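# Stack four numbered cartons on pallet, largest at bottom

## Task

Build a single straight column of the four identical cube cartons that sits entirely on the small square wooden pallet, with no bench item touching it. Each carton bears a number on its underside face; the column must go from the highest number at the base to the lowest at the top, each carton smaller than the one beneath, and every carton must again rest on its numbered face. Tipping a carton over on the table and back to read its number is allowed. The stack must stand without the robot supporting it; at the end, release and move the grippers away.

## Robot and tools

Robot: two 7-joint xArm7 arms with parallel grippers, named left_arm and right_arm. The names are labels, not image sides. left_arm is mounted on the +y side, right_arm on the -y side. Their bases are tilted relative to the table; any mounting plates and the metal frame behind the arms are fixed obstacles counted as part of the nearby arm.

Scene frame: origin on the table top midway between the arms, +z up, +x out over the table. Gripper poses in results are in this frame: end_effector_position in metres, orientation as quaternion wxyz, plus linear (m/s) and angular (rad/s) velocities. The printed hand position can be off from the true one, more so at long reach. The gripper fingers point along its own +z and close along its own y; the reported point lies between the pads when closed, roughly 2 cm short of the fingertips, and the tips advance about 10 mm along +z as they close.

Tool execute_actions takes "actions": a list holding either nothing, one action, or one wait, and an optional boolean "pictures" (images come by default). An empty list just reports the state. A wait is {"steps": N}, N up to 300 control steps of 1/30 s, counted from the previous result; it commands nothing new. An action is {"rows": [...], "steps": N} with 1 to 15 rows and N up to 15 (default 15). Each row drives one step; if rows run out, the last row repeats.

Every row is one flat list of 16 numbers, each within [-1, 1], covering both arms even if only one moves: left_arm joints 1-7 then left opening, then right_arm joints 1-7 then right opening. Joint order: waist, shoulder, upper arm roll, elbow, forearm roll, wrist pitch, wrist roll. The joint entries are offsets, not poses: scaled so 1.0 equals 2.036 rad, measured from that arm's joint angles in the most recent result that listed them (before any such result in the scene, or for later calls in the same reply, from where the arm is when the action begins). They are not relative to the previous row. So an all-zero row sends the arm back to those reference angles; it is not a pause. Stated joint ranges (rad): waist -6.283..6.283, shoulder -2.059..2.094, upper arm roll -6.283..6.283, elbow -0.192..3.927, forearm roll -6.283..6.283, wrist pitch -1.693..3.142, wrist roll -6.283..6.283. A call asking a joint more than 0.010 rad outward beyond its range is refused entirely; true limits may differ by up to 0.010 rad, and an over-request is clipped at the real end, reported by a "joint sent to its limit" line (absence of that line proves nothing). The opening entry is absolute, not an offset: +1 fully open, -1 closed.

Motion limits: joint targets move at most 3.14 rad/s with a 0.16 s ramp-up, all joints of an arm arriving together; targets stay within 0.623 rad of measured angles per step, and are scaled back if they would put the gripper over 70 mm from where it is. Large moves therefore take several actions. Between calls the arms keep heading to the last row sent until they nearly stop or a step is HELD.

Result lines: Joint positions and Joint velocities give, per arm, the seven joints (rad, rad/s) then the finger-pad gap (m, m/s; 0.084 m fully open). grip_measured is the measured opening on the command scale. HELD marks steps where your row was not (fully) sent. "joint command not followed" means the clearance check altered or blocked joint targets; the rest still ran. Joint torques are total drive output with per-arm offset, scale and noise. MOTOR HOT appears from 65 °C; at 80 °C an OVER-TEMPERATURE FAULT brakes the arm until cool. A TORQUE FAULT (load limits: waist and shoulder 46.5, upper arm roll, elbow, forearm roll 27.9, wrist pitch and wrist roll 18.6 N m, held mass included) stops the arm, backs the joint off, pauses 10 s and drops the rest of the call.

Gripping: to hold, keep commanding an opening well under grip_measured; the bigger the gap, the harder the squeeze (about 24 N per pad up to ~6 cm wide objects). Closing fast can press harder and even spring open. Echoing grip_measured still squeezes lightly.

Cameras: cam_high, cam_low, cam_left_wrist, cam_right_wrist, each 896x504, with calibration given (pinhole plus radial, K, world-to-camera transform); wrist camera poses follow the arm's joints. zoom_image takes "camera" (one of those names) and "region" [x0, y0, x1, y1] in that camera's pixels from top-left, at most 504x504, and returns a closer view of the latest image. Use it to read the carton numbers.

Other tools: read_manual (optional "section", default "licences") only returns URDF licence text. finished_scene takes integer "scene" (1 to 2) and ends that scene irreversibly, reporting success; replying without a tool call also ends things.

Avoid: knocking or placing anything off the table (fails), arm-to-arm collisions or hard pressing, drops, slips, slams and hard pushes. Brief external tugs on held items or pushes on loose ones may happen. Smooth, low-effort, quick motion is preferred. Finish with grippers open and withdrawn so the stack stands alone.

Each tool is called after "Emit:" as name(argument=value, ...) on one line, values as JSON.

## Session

Emit:
execute_actions(actions=[])

Scene clock: 0.00 s of 8408.00 s.
left_arm: end_effector_position=(+0.6132, +0.5058, +0.3183) grip_measured=+1.00 end_effector_quat_wxyz=(+0.034, +0.625, +0.441, +0.643) end_effector_velocity=(-0.000, -0.000, -0.000) end_effector_angular_velocity=(-0.001, +0.000, +0.001) | right_arm: end_effector_position=(+0.7323, -0.1631, +0.2393) grip_measured=+1.00 end_effector_quat_wxyz=(+0.594, -0.005, +0.804, +0.034) end_effector_velocity=(+0.000, +0.000, +0.000) end_effector_angular_velocity=(-0.001, -0.001, +0.001)
Joint positions: left_arm=[ 0.37   0.185 -0.342  0.93  -0.336 -1.189 -0.114  0.084] | right_arm=[ 0.452  0.362 -0.03   1.166 -2.712  0.799 -0.716  0.084]
Joint velocities: left_arm=[-0.     0.    -0.     0.    -0.001 -0.    -0.     0.   ] | right_arm=[-0.     0.     0.     0.    -0.002 -0.    -0.     0.   ]
Joint torques (N m, as the arm reports them, + toward a larger angle): no reading
camera_calibration (this result's frames):
cam_left_wrist: T_world_to_cam=[[0.528685, -0.598405, 0.601999, -0.176698], [0.213975, -0.59236, -0.77674, 0.482606], [0.821405, 0.539464, -0.185128, -0.587318], [0, 0, 0, 1]] pos_world=[0.472578, 0.496976, 0.372503]
cam_right_wrist: T_world_to_cam=[[-0.0610556, 0.996419, 0.0585002, 0.225493], [0.28189, -0.0390102, 0.958653, -0.377084], [0.957502, 0.0750218, -0.278498, -0.48926], [0, 0, 0, 1]] pos_world=[0.588532, -0.202691, 0.212044]

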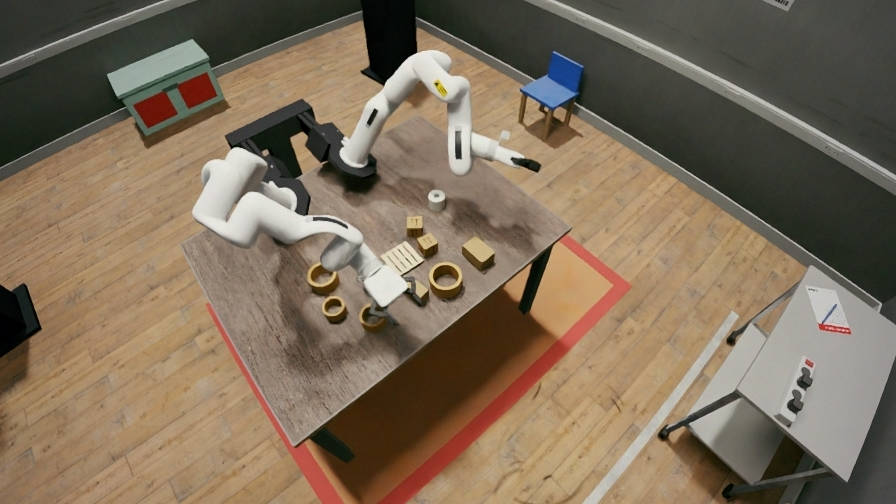

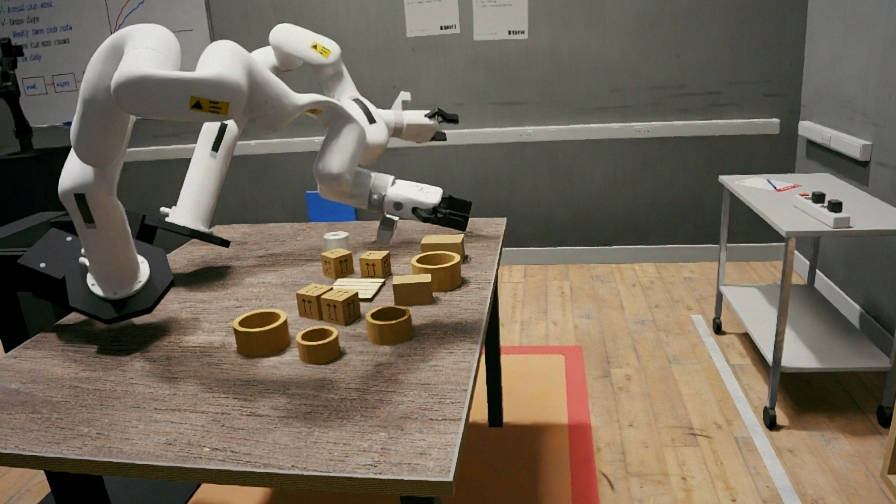

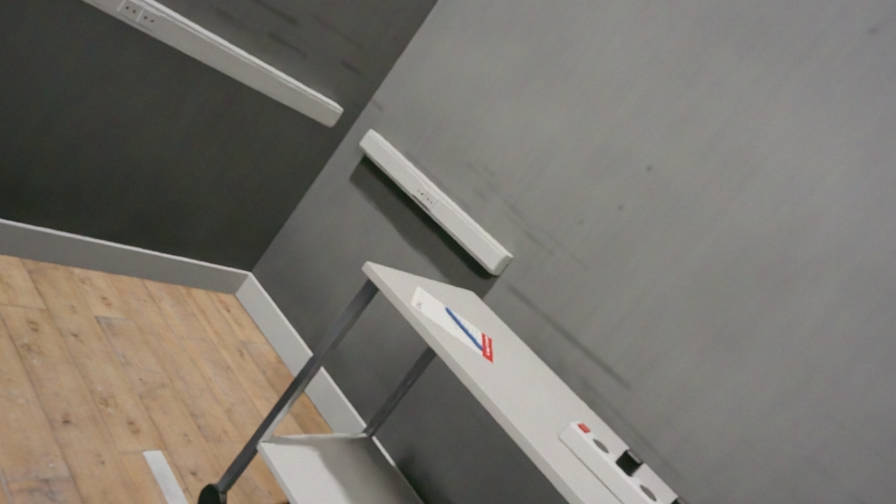

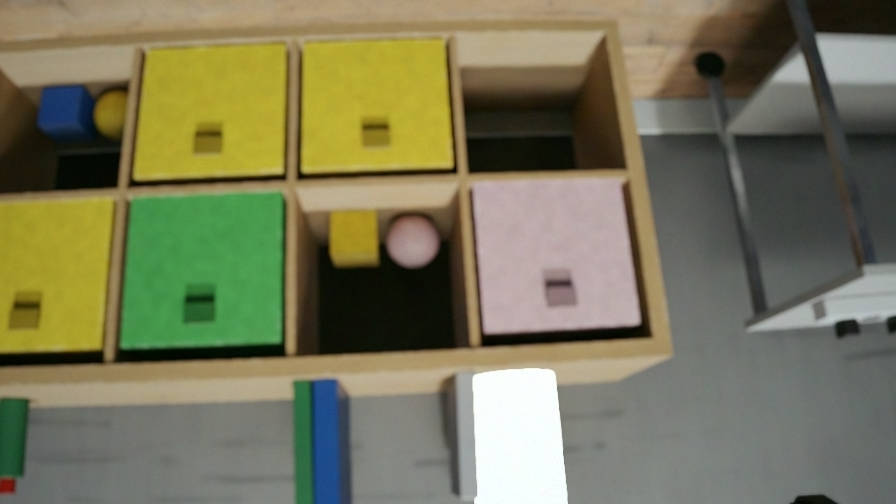

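Emit:
zoom_image(camera="cam_low", region=[220, 220, 480, 370])

Emit:
zoom_image(camera="cam_high", region=[290, 180, 510, 340])

Region (220, 220, 480, 370) of cam_low's 896x504 image, scaled by 1.938, with more detail than that image has; it fills the top 291 rows of this view, and the rest is white.

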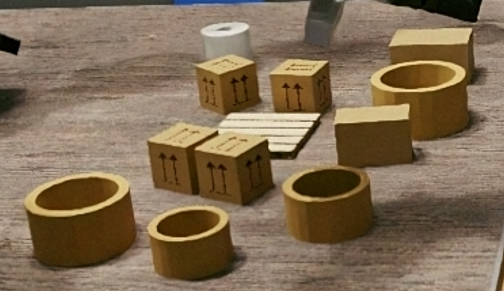

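Region (290, 180, 510, 340) of cam_high's 896x504 image, scaled by 2.291, with more detail than that image has; it fills the top 367 rows of this view, and the rest is white.

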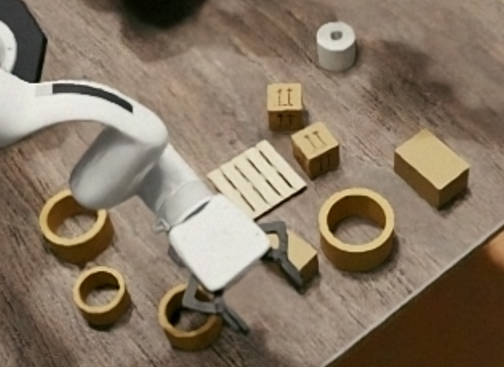

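Emit:
execute_actions(actions=[{"rows":[[-0.0147,-0.4155,-0.3202,-0.2304,0.165,0.968,-0.1434,1,-0.3335,-0.501,0.5138,-0.3689,1.0,-0.0034,0.6213,1]],"steps":15}], pictures=false)

Emit:
execute_actions(actions=[{"steps":15}], pictures=false)

Scene clock: 54.03 s of 8408.00 s.
left_arm: end_effector_position=(+0.6385, +0.3433, +0.4054) grip_measured=+1.00 end_effector_quat_wxyz=(+0.199, +0.683, +0.337, +0.617) end_effector_velocity=(-0.021, -0.372, +0.197) end_effector_angular_velocity=(+0.009, -0.008, -0.888) | right_arm: end_effector_position=(+0.6148, -0.2270, +0.2899) grip_measured=+1.00 end_effector_quat_wxyz=(+0.491, +0.363, +0.775, +0.166) end_effector_velocity=(-0.259, -0.000, +0.266) end_effector_angular_velocity=(+1.324, -0.149, -1.002)
Joint positions: left_arm=[ 0.36  -0.054 -0.559  0.773 -0.224 -0.949 -0.212  0.084] | right_arm=[ 0.063 -0.107  0.437  0.747 -2.244  0.795 -0.248  0.084]
Joint velocities: left_arm=[-0.02  -0.624 -0.465 -0.336  0.239  0.622 -0.208  0.   ] | right_arm=[-0.663 -1.214  1.211 -0.755  1.208 -0.005  1.204 -0.   ]
Joint torques (N m, as the arm reports them, + toward a larger angle): left_arm=[-10.05 -29.95  -5.7    8.71   0.7   -1.54  -0.42] | right_arm=[  7.78 -13.69   7.29   8.76   1.13   0.28   0.16]
Steps of this call (steps 1 to 90: nothing new was sent; then 50.53 s passed at rest; steps 91 to 105: all 15 steps of this action). Readings (joint positions):
91: left_arm=[0.370 0.185 -0.342 0.930 -0.336 -1.189 -0.114] | right_arm=[0.452 0.362 -0.030 1.166 -2.712 0.799 -0.716]
92: left_arm=[0.370 0.183 -0.344 0.928 -0.335 -1.186 -0.115] | right_arm=[0.450 0.360 -0.027 1.164 -2.709 0.799 -0.713]
94: left_arm=[0.372 0.156 -0.368 0.905 -0.320 -1.155 -0.129] | right_arm=[0.415 0.327 0.011 1.128 -2.673 0.799 -0.676]
98: left_arm=[0.365 0.081 -0.446 0.854 -0.282 -1.084 -0.161] | right_arm=[0.261 0.169 0.162 0.974 -2.519 0.797 -0.523]
105: the state above

Scene clock: 54.53 s of 8408.00 s.
left_arm: end_effector_position=(+0.5859, +0.1534, +0.4410) grip_measured=+1.00 end_effector_quat_wxyz=(+0.264, +0.797, +0.156, +0.521) end_effector_velocity=(-0.186, -0.341, -0.115) end_effector_angular_velocity=(+0.536, +0.696, -0.828) | right_arm: end_effector_position=(+0.4606, -0.2437, +0.2848) grip_measured=+1.00 end_effector_quat_wxyz=(+0.346, +0.796, +0.450, +0.210) end_effector_velocity=(-0.304, -0.057, -0.220) end_effector_angular_velocity=(+1.534, +0.637, -2.176)
Joint positions: left_arm=[ 0.349 -0.374 -0.789  0.609 -0.106 -0.529 -0.314  0.084] | right_arm=[-0.196 -0.601  0.956  0.449 -1.285  0.792  0.454  0.084]
Joint velocities: left_arm=[-0.021 -0.61  -0.437 -0.313  0.225  1.131 -0.194  0.   ] | right_arm=[-0.237 -0.441  0.461 -0.265  2.592  0.     0.732 -0.   ]
Joint torques (N m, as the arm reports them, + toward a larger angle): left_arm=[ -8.13 -17.45  -2.92   9.8    0.1   -1.81  -0.54] | right_arm=[ 4.55 -5.   -0.48 11.73  1.53 -0.38 -0.7 ]
Steps of this call (steps 1 to 15: the robot went on to your last target). Readings (joint positions):
1: left_arm=[0.359 -0.075 -0.574 0.762 -0.216 -0.928 -0.218] | right_arm=[0.041 -0.147 0.478 0.722 -2.203 0.795 -0.207]
2: left_arm=[0.359 -0.097 -0.590 0.751 -0.208 -0.907 -0.225] | right_arm=[0.021 -0.187 0.520 0.699 -2.161 0.795 -0.165]
4: left_arm=[0.357 -0.140 -0.621 0.729 -0.192 -0.861 -0.239] | right_arm=[-0.021 -0.267 0.605 0.652 -2.066 0.794 -0.070]
8: left_arm=[0.354 -0.227 -0.682 0.685 -0.160 -0.758 -0.267] | right_arm=[-0.103 -0.426 0.772 0.556 -1.825 0.793 0.163]
15: the state above

Emit:
execute_actions(actions=[{"rows":[[-0.0044,-0.141,-0.1007,-0.0727,0.052,0.6439,-0.045,1,-0.0152,-0.028,0.0295,-0.0167,0.6311,0,0.0467,1]],"steps":15}], pictures=false)

Emit:
execute_actions(actions=[{"steps":10}])

Scene clock: 60.87 s of 8408.00 s.
left_arm: end_effector_position=(+0.3306, +0.1206, +0.2195) grip_measured=+1.00 end_effector_quat_wxyz=(-0.000, +1.000, +0.001, +0.000) end_effector_velocity=(-0.000, +0.000, -0.000) end_effector_angular_velocity=(+0.000, +0.001, -0.001) | right_arm: end_effector_position=(+0.3375, -0.1829, +0.2198) grip_measured=+1.00 end_effector_quat_wxyz=(+0.010, +1.000, +0.011, +0.006) end_effector_velocity=(-0.024, +0.037, -0.001) end_effector_angular_velocity=(+0.212, +0.129, -0.247)
Joint positions: left_arm=[ 0.34  -0.661 -0.994  0.461 -0.     0.781 -0.406  0.084] | right_arm=[-0.227 -0.658  1.016  0.415 -0.031  0.792  0.549  0.084]
Joint velocities: left_arm=[ 0.     0.001  0.    -0.     0.001  0.     0.    -0.   ] | right_arm=[-0.    -0.001 -0.    -0.     0.35   0.     0.    -0.   ]
Joint torques (N m, as the arm reports them, + toward a larger angle): left_arm=[-7.31 -7.61 -0.25 10.79 -0.51 -1.51 -0.63] | right_arm=[ 3.88 -5.12  0.11 11.    0.3  -1.42 -0.06]
Steps of this call (steps 1 to 60: the robot went on to your last target; steps 61 to 130: nothing new was sent; then 1.50 s passed at rest; steps 131 to 145: all 15 steps of this action). Readings (joint positions):
131: left_arm=[0.340 -0.661 -0.994 0.461 -0.001 0.782 -0.406] | right_arm=[-0.227 -0.658 1.016 0.415 -0.676 0.792 0.548]
132: left_arm=[0.340 -0.661 -0.994 0.461 -0.001 0.782 -0.406] | right_arm=[-0.227 -0.658 1.016 0.415 -0.674 0.792 0.548]
134: left_arm=[0.340 -0.661 -0.994 0.461 -0.000 0.782 -0.406] | right_arm=[-0.227 -0.658 1.016 0.415 -0.638 0.792 0.548]
138: left_arm=[0.340 -0.661 -0.994 0.461 -0.000 0.781 -0.406] | right_arm=[-0.227 -0.658 1.016 0.415 -0.378 0.792 0.549]
145: the state above

Scene clock: 61.20 s of 8408.00 s.
left_arm: end_effector_position=(+0.3306, +0.1206, +0.2195) grip_measured=+1.00 end_effector_quat_wxyz=(-0.000, +1.000, +0.001, +0.000) end_effector_velocity=(-0.000, -0.000, -0.000) end_effector_angular_velocity=(-0.001, +0.000, -0.000) | right_arm: end_effector_position=(+0.3355, -0.1798, +0.2197) grip_measured=+1.00 end_effector_quat_wxyz=(+0.001, +1.000, +0.001, +0.000) end_effector_velocity=(+0.000, +0.001, +0.000) end_effector_angular_velocity=(+0.006, +0.002, -0.007)
Joint positions: left_arm=[ 0.34  -0.661 -0.994  0.461 -0.     0.781 -0.406  0.084] | right_arm=[-0.227 -0.658  1.016  0.415 -0.002  0.792  0.549  0.084]
Joint velocities: left_arm=[ 0.     0.001 -0.     0.     0.    -0.001 -0.     0.   ] | right_arm=[-0.    -0.    -0.001  0.001  0.008 -0.    -0.    -0.   ]
Joint torques (N m, as the arm reports them, + toward a larger angle): left_arm=[-7.16 -7.17 -0.21 10.56 -0.59 -1.53 -0.49] | right_arm=[ 3.45 -5.25  0.13 10.75  1.07 -1.72 -0.24]
Steps of this call (steps 1 to 10: the robot went on to your last target). Readings (joint positions):
1: left_arm=[0.340 -0.661 -0.994 0.461 -0.000 0.781 -0.406] | right_arm=[-0.227 -0.658 1.016 0.415 -0.022 0.792 0.549]
2: left_arm=[0.340 -0.661 -0.994 0.461 -0.000 0.781 -0.406] | right_arm=[-0.227 -0.658 1.016 0.415 -0.016 0.792 0.549]
4: left_arm=[0.340 -0.661 -0.994 0.461 -0.000 0.781 -0.406] | right_arm=[-0.227 -0.658 1.016 0.415 -0.008 0.792 0.549]
8: left_arm=[0.340 -0.661 -0.994 0.461 -0.000 0.781 -0.406] | right_arm=[-0.227 -0.658 1.016 0.415 -0.003 0.792 0.549]
10: the state above
camera_calibration (this result's frames):
cam_left_wrist: T_world_to_cam=[[-0.00335073, -0.999681, -0.0250419, 0.163574], [-0.999994, 0.00336973, -0.000716317, 0.397226], [0.000800473, 0.0250393, -0.999686, 0.346456], [0, 0, 0, 1]] pos_world=[0.397494, 0.153508, 0.350728]
cam_right_wrist: T_world_to_cam=[[-0.00384953, -0.999845, 0.0171691, -0.149948], [-0.999909, 0.00407043, 0.01285, 0.398483], [-0.0129179, -0.017118, -0.99977, 0.353923], [0, 0, 0, 1]] pos_world=[0.402442, -0.145489, 0.351296]

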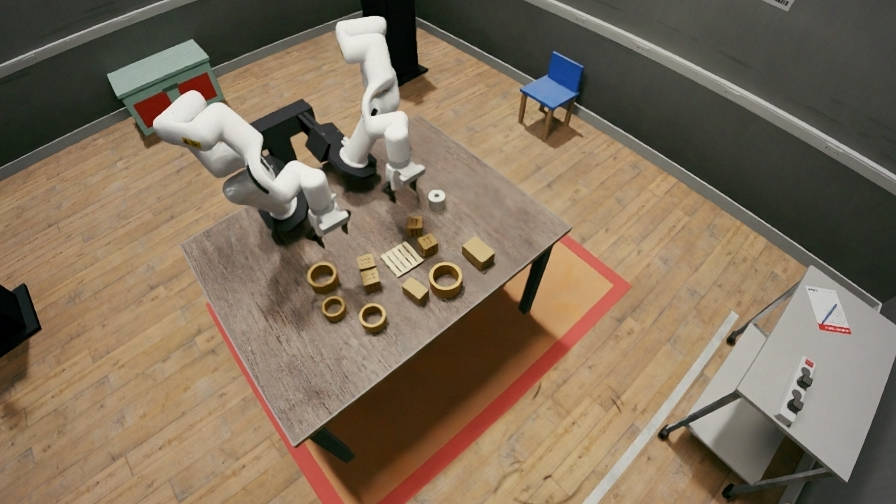

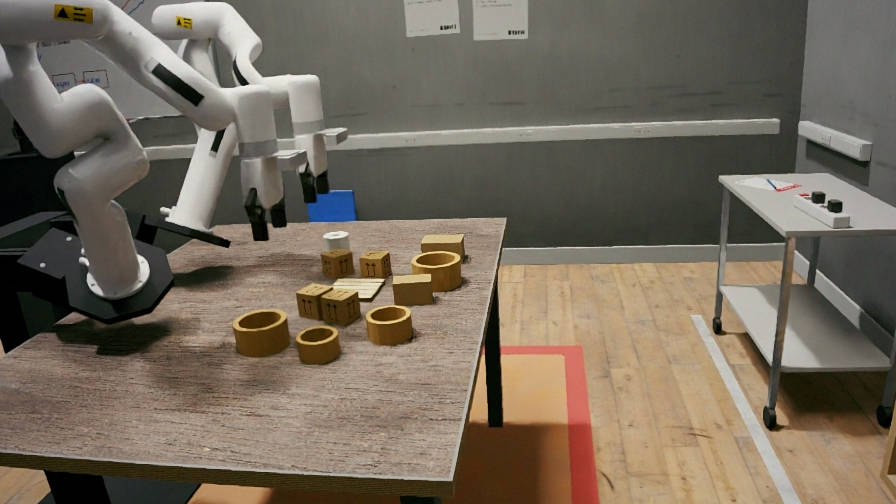

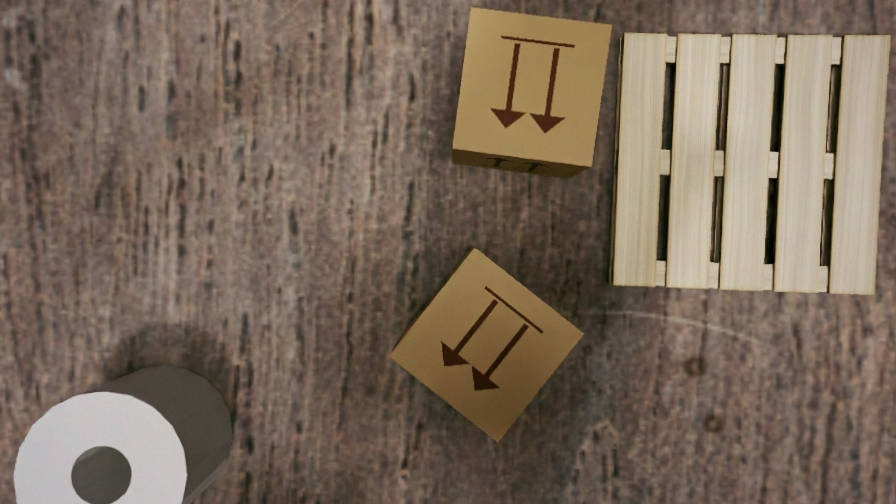

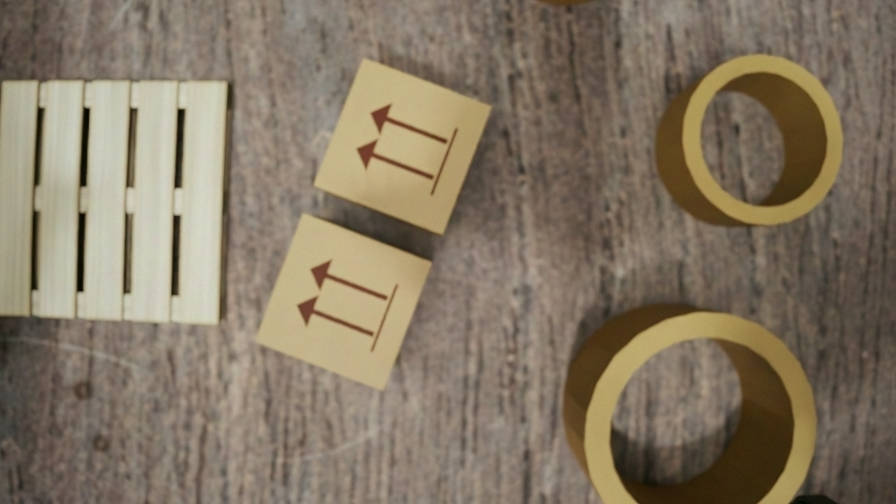

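Emit:
execute_actions(actions=[{"rows":[[0.18,0.045,-0.125,-0.005,0,-0.105,-0.2,0.9,-0.25,0.035,0.233,0.045,0.001,-0.096,0.112,0.9],[0.18,0.045,-0.125,-0.005,0,-0.105,-0.2,0.9,-0.25,0.035,0.233,0.045,0.001,-0.096,0.112,0.9],[0.18,0.045,-0.125,-0.005,0,-0.105,-0.2,0.9,-0.25,0.035,0.233,0.045,0.001,-0.096,0.112,0.9],[0.18,0.045,-0.125,-0.005,0,-0.105,-0.2,0.9,-0.25,0.035,0.233,0.045,0.001,-0.096,0.112,0.9],[0.18,0.045,-0.125,-0.005,0,-0.105,-0.2,0.9,-0.25,0.035,0.233,0.045,0.001,-0.096,0.112,0.9],[0.27,0.057,-0.19,-0.005,0,-0.158,-0.3,0.9,-0.37,0.035,0.35,0.07,0.001,-0.144,0.168,0.9],[0.27,0.057,-0.19,-0.005,0,-0.158,-0.3,0.9,-0.37,0.035,0.35,0.07,0.001,-0.144,0.168,0.9],[0.27,0.057,-0.19,-0.005,0,-0.158,-0.3,0.9,-0.37,0.035,0.35,0.07,0.001,-0.144,0.168,0.9],[0.3577,0.0635,-0.2536,-0.0048,0,-0.2111,-0.3941,0.9,-0.4976,0.0305,0.4673,0.093,0.001,-0.1919,0.2243,0.9]],"steps":15}], pictures=false)

Emit:
execute_actions(actions=[{"steps":15}])

Scene clock: 128.67 s of 8408.00 s.
left_arm: end_effector_position=(+0.3553, +0.1434, +0.1151) grip_measured=+0.90 end_effector_quat_wxyz=(-0.006, +0.922, +0.387, -0.003) end_effector_velocity=(+0.023, +0.041, -0.147) end_effector_angular_velocity=(-0.048, -0.040, +1.270) | right_arm: end_effector_position=(+0.3768, -0.1245, +0.1331) grip_measured=+0.90 end_effector_quat_wxyz=(+0.016, +0.991, -0.135, +0.014) end_effector_velocity=(+0.021, +0.132, -0.264) end_effector_angular_velocity=(+0.184, +0.167, -0.707)
Joint positions: left_arm=[ 0.986 -0.542 -1.448  0.45  -0.     0.403 -1.115  0.08 ] | right_arm=[-1.019 -0.6    1.768  0.565  0.     0.482  0.912  0.08 ]
Joint velocities: left_arm=[ 1.032  0.122 -0.722 -0.014 -0.001 -0.603 -1.105 -0.   ] | right_arm=[-1.972  0.02   1.771  0.331 -0.001 -0.703  0.828 -0.   ]
Joint torques (N m, as the arm reports them, + toward a larger angle): left_arm=[-23.76  -3.79  -0.08   9.2   -0.55  -1.29   0.1 ] | right_arm=[10.24  0.98 -2.4   8.16  1.24 -1.38 -0.42]
Steps of this call (steps 1 to 30: the robot went on to your last target; steps 31 to 100: nothing new was sent; then 63.63 s passed at rest; steps 101 to 115: all 15 steps of this action). Readings (joint positions):
101: left_arm=[0.340 -0.661 -0.994 0.461 -0.000 0.781 -0.406] | right_arm=[-0.227 -0.658 1.016 0.415 -0.001 0.792 0.549]
102: left_arm=[0.342 -0.661 -0.995 0.461 -0.000 0.780 -0.409] | right_arm=[-0.230 -0.658 1.019 0.415 -0.001 0.791 0.550]
104: left_arm=[0.374 -0.654 -1.018 0.461 -0.000 0.760 -0.445] | right_arm=[-0.265 -0.653 1.052 0.422 -0.000 0.777 0.567]
108: left_arm=[0.582 -0.603 -1.162 0.455 -0.000 0.640 -0.674] | right_arm=[-0.514 -0.620 1.286 0.468 -0.000 0.680 0.680]
115: the state above

Scene clock: 129.17 s of 8408.00 s.
left_arm: end_effector_position=(+0.3586, +0.1442, +0.1047) grip_measured=+0.90 end_effector_quat_wxyz=(-0.001, +0.901, +0.434, -0.000) end_effector_velocity=(-0.001, +0.001, -0.001) end_effector_angular_velocity=(+0.001, +0.003, +0.008) | right_arm: end_effector_position=(+0.3777, -0.1066, +0.1048) grip_measured=+0.90 end_effector_quat_wxyz=(+0.001, +0.984, -0.176, -0.000) end_effector_velocity=(+0.000, -0.001, -0.002) end_effector_angular_velocity=(+0.001, +0.004, -0.008)
Joint positions: left_arm=[ 1.068 -0.532 -1.51   0.451 -0.     0.352 -1.207  0.08 ] | right_arm=[-1.239 -0.596  1.966  0.604  0.     0.402  1.005  0.08 ]
Joint velocities: left_arm=[ 0.007  0.    -0.003 -0.001 -0.    -0.001 -0.005  0.   ] | right_arm=[-0.014 -0.     0.009  0.001  0.001 -0.003  0.004 -0.   ]
Joint torques (N m, as the arm reports them, + toward a larger angle): left_arm=[-10.58  -0.42  -0.34   7.82  -0.58  -1.4   -0.52] | right_arm=[ 8.19  3.52 -0.26  8.2   1.44 -1.73  0.05]
Steps of this call (steps 1 to 15: the robot went on to your last target). Readings (joint positions):
1: left_arm=[1.014 -0.538 -1.468 0.450 -0.000 0.387 -1.145] | right_arm=[-1.080 -0.599 1.823 0.575 0.000 0.460 0.937]
2: left_arm=[1.032 -0.536 -1.481 0.450 -0.000 0.376 -1.165] | right_arm=[-1.131 -0.598 1.868 0.584 0.000 0.442 0.958]
4: left_arm=[1.051 -0.534 -1.497 0.451 -0.000 0.363 -1.188] | right_arm=[-1.192 -0.597 1.922 0.593 0.000 0.421 0.984]
8: left_arm=[1.063 -0.533 -1.507 0.452 -0.000 0.354 -1.203] | right_arm=[-1.229 -0.596 1.957 0.602 0.000 0.406 1.001]
15: the state above
camera_calibration (this result's frames):
cam_left_wrist: T_world_to_cam=[[0.778122, -0.627566, -0.026195, -0.149394], [-0.627808, -0.778367, -0.00130354, 0.404451], [-0.0195713, 0.0174597, -0.999656, 0.239403], [0, 0, 0, 1]] pos_world=[0.37485, 0.216877, 0.235935]
cam_right_wrist: T_world_to_cam=[[-0.351039, -0.936223, 0.0160734, 0.0633706], [-0.936186, 0.351254, 0.0133058, 0.454851], [-0.018103, -0.0103768, -0.999782, 0.243548], [0, 0, 0, 1]] pos_world=[0.452479, -0.0979119, 0.236425]

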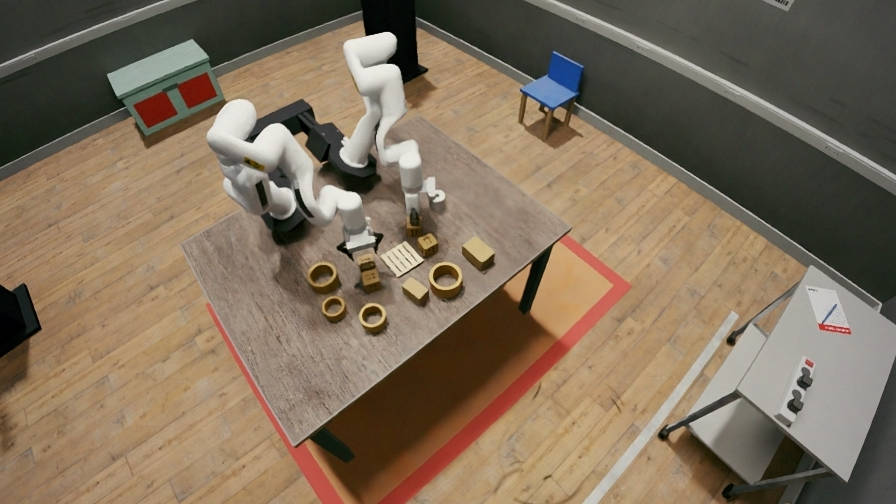

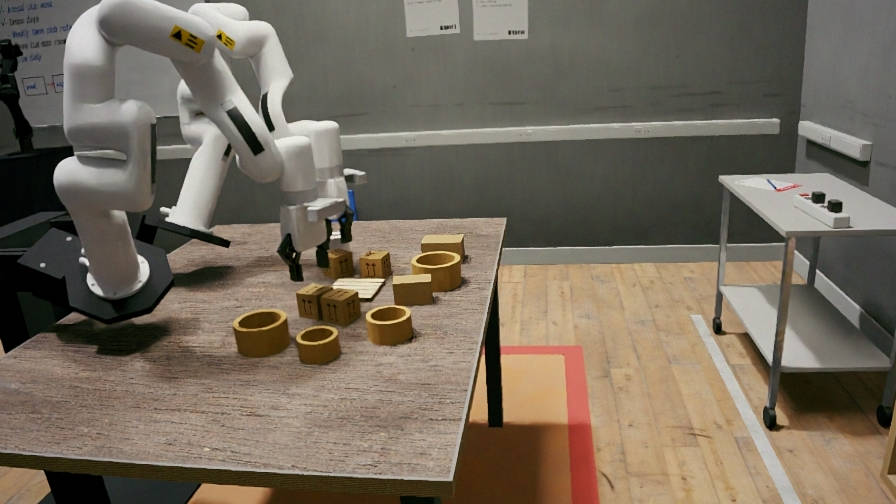

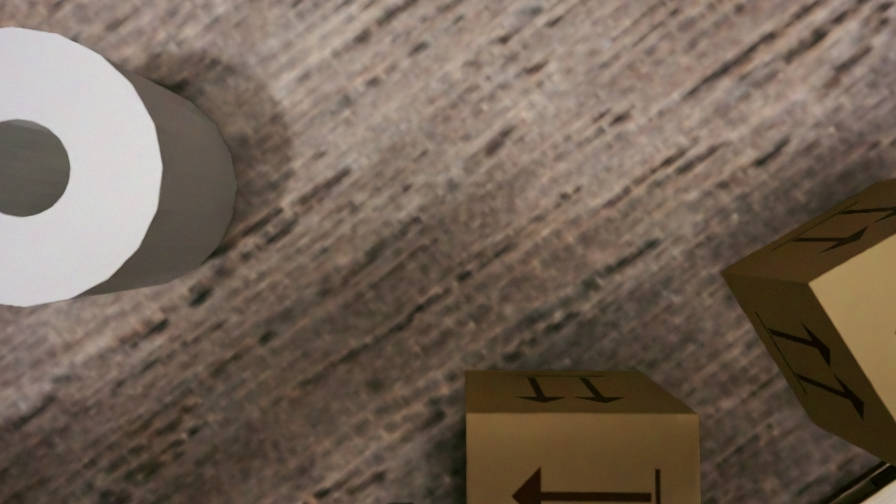

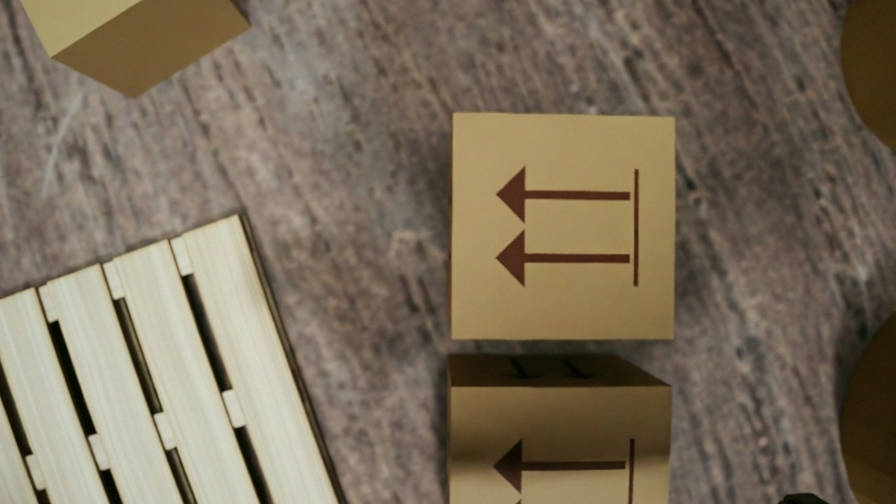

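Emit:
execute_actions(actions=[{"rows":[[0.1066,-0.0021,-0.0936,-0.0003,0,-0.055,-0.0024,0.9,-0.0837,-0.0243,0.0684,0.0048,0,-0.0498,0,0.9],[0.1066,-0.0021,-0.0936,-0.0003,0,-0.055,-0.0024,0.9,-0.0837,-0.0243,0.0684,0.0048,0,-0.0498,0,0.9],[0.1066,-0.0021,-0.0936,-0.0003,0,-0.055,-0.0024,0.9,-0.0837,-0.0243,0.0684,0.0048,0,-0.0498,0,0.9],[0.1066,-0.0021,-0.0936,-0.0003,0,-0.055,-0.0024,0.9,-0.0837,-0.0243,0.0684,0.0048,0,-0.0498,0,0.9],[0.1066,-0.0021,-0.0936,-0.0003,0,-0.055,-0.0024,0.9,-0.0837,-0.0243,0.0684,0.0048,0,-0.0498,0,0.9],[0.17,-0.009,-0.148,0.005,0,-0.084,-0.0024,0.9,-0.12,-0.039,0.097,0.0095,0,-0.072,0,0.9],[0.17,-0.009,-0.148,0.005,0,-0.084,-0.0024,0.9,-0.12,-0.039,0.097,0.0095,0,-0.072,0,0.9],[0.2361,-0.019,-0.204,0.0119,0,-0.1128,-0.0024,0.9,-0.1565,-0.0551,0.1252,0.0149,0,-0.0946,0,0.9]],"steps":15}], pictures=false)

Emit:
execute_actions(actions=[{"steps":10}], pictures=false)

Emit:
execute_actions(actions=[{"rows":[[0,0,0,0,0,0,0,0.75,0,0,0,0,0,0,0,0.75],[0,0,0,0,0,0,0,0.62,0,0,0,0,0,0,0,0.62],[0,0,0,0,0,0,0,0.52,0,0,0,0,0,0,0,0.52],[0,0,0,0,0,0,0,0.44,0,0,0,0,0,0,0,0.44],[0,0,0,0,0,0,0,0.38,0,0,0,0,0,0,0,0.38],[0,0,0,0,0,0,0,0.32,0,0,0,0,0,0,0,0.32],[0,0,0,0,0,0,0,0.26,0,0,0,0,0,0,0,0.26],[0,0,0,0,0,0,0,0.18,0,0,0,0,0,0,0,0.18],[0,0,0,0,0,0,0,0.05,0,0,0,0,0,0,0,0.05],[0,0,0,0,0,0,0,-0.1,0,0,0,0,0,0,0,-0.1],[0,0,0,0,0,0,0,-0.3,0,0,0,0,0,0,0,-0.3]],"steps":15}])

Scene clock: 168.33 s of 8408.00 s.
left_arm: end_effector_position=(+0.3555, +0.1453, +0.0436) grip_measured=+0.90 end_effector_quat_wxyz=(-0.002, +0.901, +0.435, +0.000) end_effector_velocity=(-0.001, -0.008, -0.049) end_effector_angular_velocity=(-0.025, -0.005, -0.004) | right_arm: end_effector_position=(+0.3776, -0.1077, +0.0425) grip_measured=+0.90 end_effector_quat_wxyz=(+0.002, +0.984, -0.176, -0.000) end_effector_velocity=(+0.004, +0.014, -0.031) end_effector_angular_velocity=(+0.035, -0.014, +0.006)
Joint positions: left_arm=[ 1.517 -0.567 -1.897  0.471 -0.     0.138 -1.212  0.08 ] | right_arm=[-1.543 -0.703  2.209  0.631  0.     0.22   1.005  0.08 ]
Joint velocities: left_arm=[ 0.373 -0.046 -0.325  0.039  0.001 -0.178 -0.     0.   ] | right_arm=[-0.17  -0.063  0.143  0.038 -0.    -0.119 -0.     0.   ]
Joint torques (N m, as the arm reports them, + toward a larger angle): left_arm=[-17.73  10.34   0.2    6.54  -0.71  -1.48  -0.71] | right_arm=[10.28  9.82 -0.43  6.56  1.26 -1.82 -0.19]
Steps of this call (steps 1 to 15: the robot went on to your last target; steps 16 to 90: nothing new was sent; then 35.67 s passed at rest; steps 91 to 105: all 15 steps of this action). Readings (joint positions):
91: left_arm=[1.069 -0.532 -1.510 0.451 -0.000 0.352 -1.208] | right_arm=[-1.240 -0.596 1.968 0.604 0.000 0.402 1.006]
92: left_arm=[1.071 -0.532 -1.512 0.451 -0.000 0.350 -1.208] | right_arm=[-1.243 -0.597 1.970 0.604 0.000 0.400 1.006]
94: left_arm=[1.106 -0.533 -1.544 0.452 -0.000 0.331 -1.209] | right_arm=[-1.277 -0.606 1.999 0.608 0.000 0.378 1.006]
98: left_arm=[1.260 -0.537 -1.677 0.451 -0.000 0.254 -1.211] | right_arm=[-1.395 -0.643 2.093 0.612 0.000 0.310 1.005]
105: the state above

Scene clock: 168.67 s of 8408.00 s.
left_arm: end_effector_position=(+0.3559, +0.1436, +0.0400) grip_measured=+0.90 end_effector_quat_wxyz=(-0.000, +0.901, +0.434, +0.000) end_effector_velocity=(-0.001, +0.001, -0.002) end_effector_angular_velocity=(+0.001, +0.002, +0.001) | right_arm: end_effector_position=(+0.3779, -0.1062, +0.0400) grip_measured=+0.90 end_effector_quat_wxyz=(+0.000, +0.984, -0.175, +0.000) end_effector_velocity=(-0.001, -0.001, -0.002) end_effector_angular_velocity=(-0.001, +0.003, -0.003)
Joint positions: left_arm=[ 1.547 -0.571 -1.924  0.475 -0.     0.123 -1.212  0.08 ] | right_arm=[-1.556 -0.708  2.221  0.634  0.     0.21   1.005  0.08 ]
Joint velocities: left_arm=[ 0.01  -0.002 -0.007 -0.     0.001 -0.004  0.    -0.   ] | right_arm=[-0.007 -0.002  0.004 -0.001  0.001 -0.003 -0.    -0.   ]
Joint torques (N m, as the arm reports them, + toward a larger angle): left_arm=[-12.48   9.62  -0.6    5.75  -0.63  -1.48  -0.61] | right_arm=[ 9.33  8.68 -0.2   5.81  1.54 -1.7  -0.3 ]
Steps of this call (steps 1 to 10: the robot went on to your last target). Readings (joint positions):
1: left_arm=[1.527 -0.568 -1.906 0.473 -0.000 0.133 -1.212] | right_arm=[-1.547 -0.704 2.213 0.632 0.000 0.216 1.005]
2: left_arm=[1.534 -0.569 -1.912 0.474 -0.000 0.129 -1.212] | right_arm=[-1.550 -0.705 2.215 0.633 0.000 0.214 1.005]
4: left_arm=[1.541 -0.570 -1.919 0.475 -0.000 0.125 -1.212] | right_arm=[-1.553 -0.706 2.218 0.634 0.000 0.212 1.005]
8: left_arm=[1.546 -0.571 -1.923 0.475 -0.000 0.123 -1.212] | right_arm=[-1.556 -0.707 2.220 0.634 0.000 0.210 1.005]
10: the state above

Scene clock: 169.17 s of 8408.00 s.
left_arm: end_effector_position=(+0.3560, +0.1435, +0.0400) grip_measured=+0.32 end_effector_quat_wxyz=(-0.000, +0.901, +0.434, +0.000) end_effector_velocity=(-0.000, +0.000, -0.000) end_effector_angular_velocity=(+0.000, +0.000, +0.002) | right_arm: end_effector_position=(+0.3780, -0.1061, +0.0401) grip_measured=+0.33 end_effector_quat_wxyz=(-0.000, +0.984, -0.175, +0.000) end_effector_velocity=(-0.001, +0.000, -0.000) end_effector_angular_velocity=(+0.000, +0.001, +0.001)
Joint positions: left_arm=[ 1.547 -0.571 -1.924  0.476 -0.     0.123 -1.212  0.058] | right_arm=[-1.556 -0.707  2.221  0.634  0.     0.21   1.005  0.058]
Joint velocities: left_arm=[ 0.    -0.001  0.    -0.    -0.002 -0.    -0.    -0.   ] | right_arm=[-0.001 -0.     0.002 -0.     0.001  0.     0.     0.   ]
Joint torques (N m, as the arm reports them, + toward a larger angle): left_arm=[-11.89   9.56  -0.4    5.61  -0.72  -1.45  -0.47] | right_arm=[ 7.74  8.14 -0.18  5.8   1.41 -1.55 -0.23]
Steps of this call (steps 1 to 15: all 15 steps of this action). Readings (joint positions):
1: left_arm=[1.547 -0.571 -1.924 0.475 -0.000 0.122 -1.212] | right_arm=[-1.556 -0.708 2.221 0.634 0.000 0.210 1.005]
2: left_arm=[1.547 -0.571 -1.924 0.475 -0.000 0.122 -1.212] | right_arm=[-1.556 -0.708 2.221 0.634 0.000 0.210 1.005]
4: left_arm=[1.547 -0.571 -1.924 0.475 -0.000 0.123 -1.212] | right_arm=[-1.556 -0.708 2.221 0.634 0.000 0.210 1.005]
8: left_arm=[1.547 -0.571 -1.924 0.476 -0.000 0.122 -1.212] | right_arm=[-1.556 -0.707 2.221 0.634 0.000 0.210 1.005]
15: the state above
camera_calibration (this result's frames):
cam_left_wrist: T_world_to_cam=[[0.778602, -0.627037, -0.0245544, -0.149794], [-0.627258, -0.77881, -0.00171596, 0.40209], [-0.0180472, 0.016738, -0.999697, 0.174296], [0, 0, 0, 1]] pos_world=[0.37199, 0.216308, 0.171255]
cam_right_wrist: T_world_to_cam=[[-0.350559, -0.936426, 0.0146798, 0.0648786], [-0.93638, 0.350746, 0.0130315, 0.455754], [-0.0173519, -0.00917757, -0.999807, 0.178727], [0, 0, 0, 1]] pos_world=[0.452604, -0.0974597, 0.171801]

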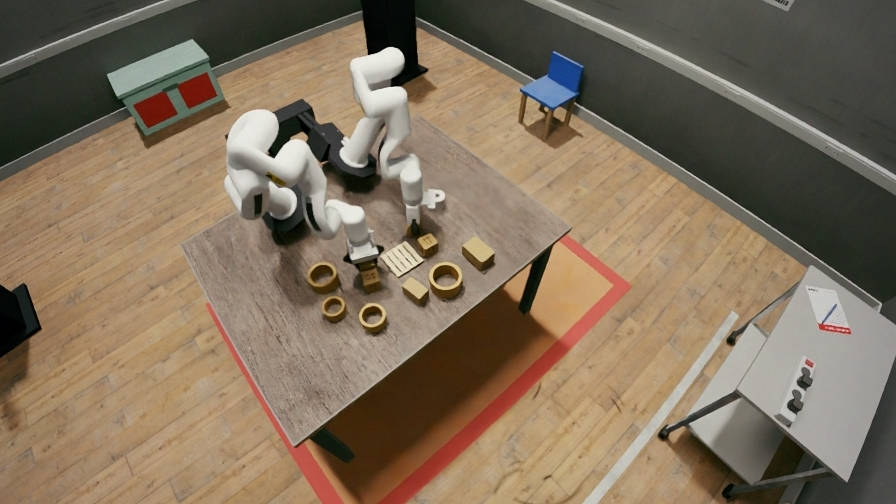

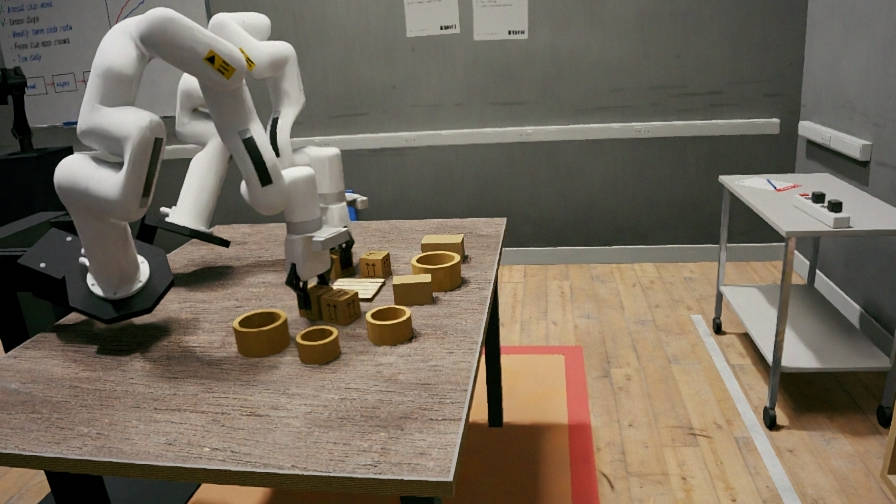

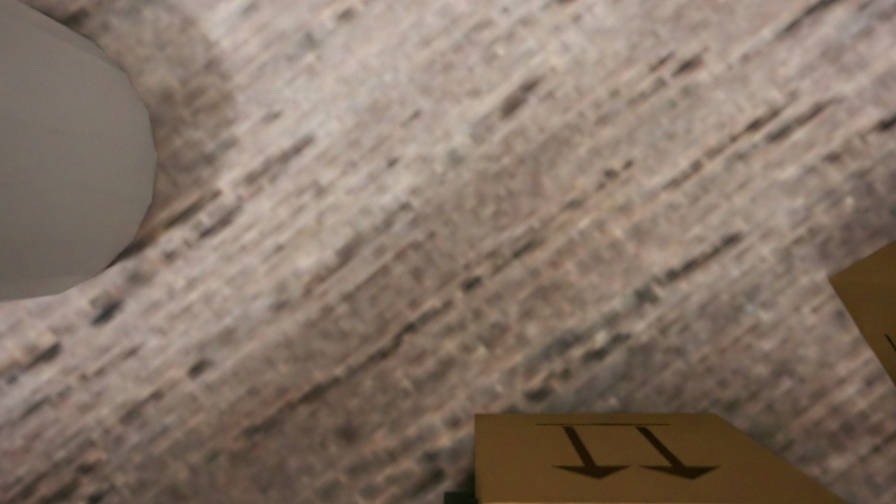

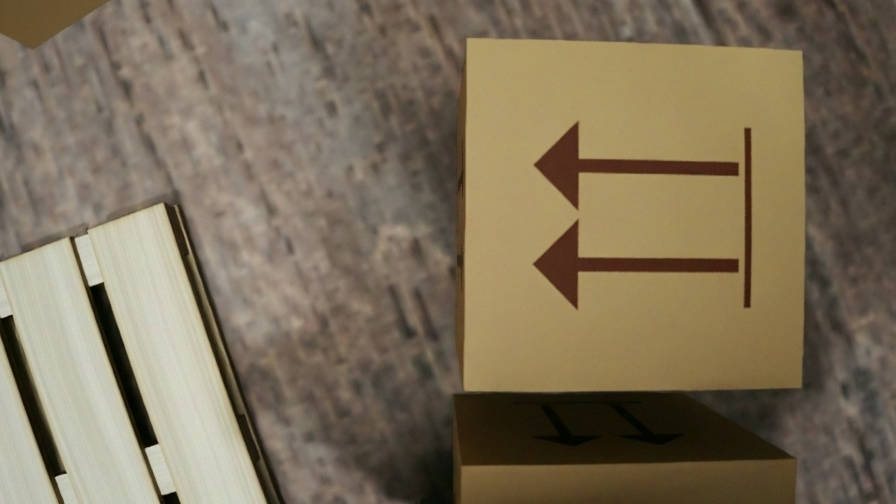

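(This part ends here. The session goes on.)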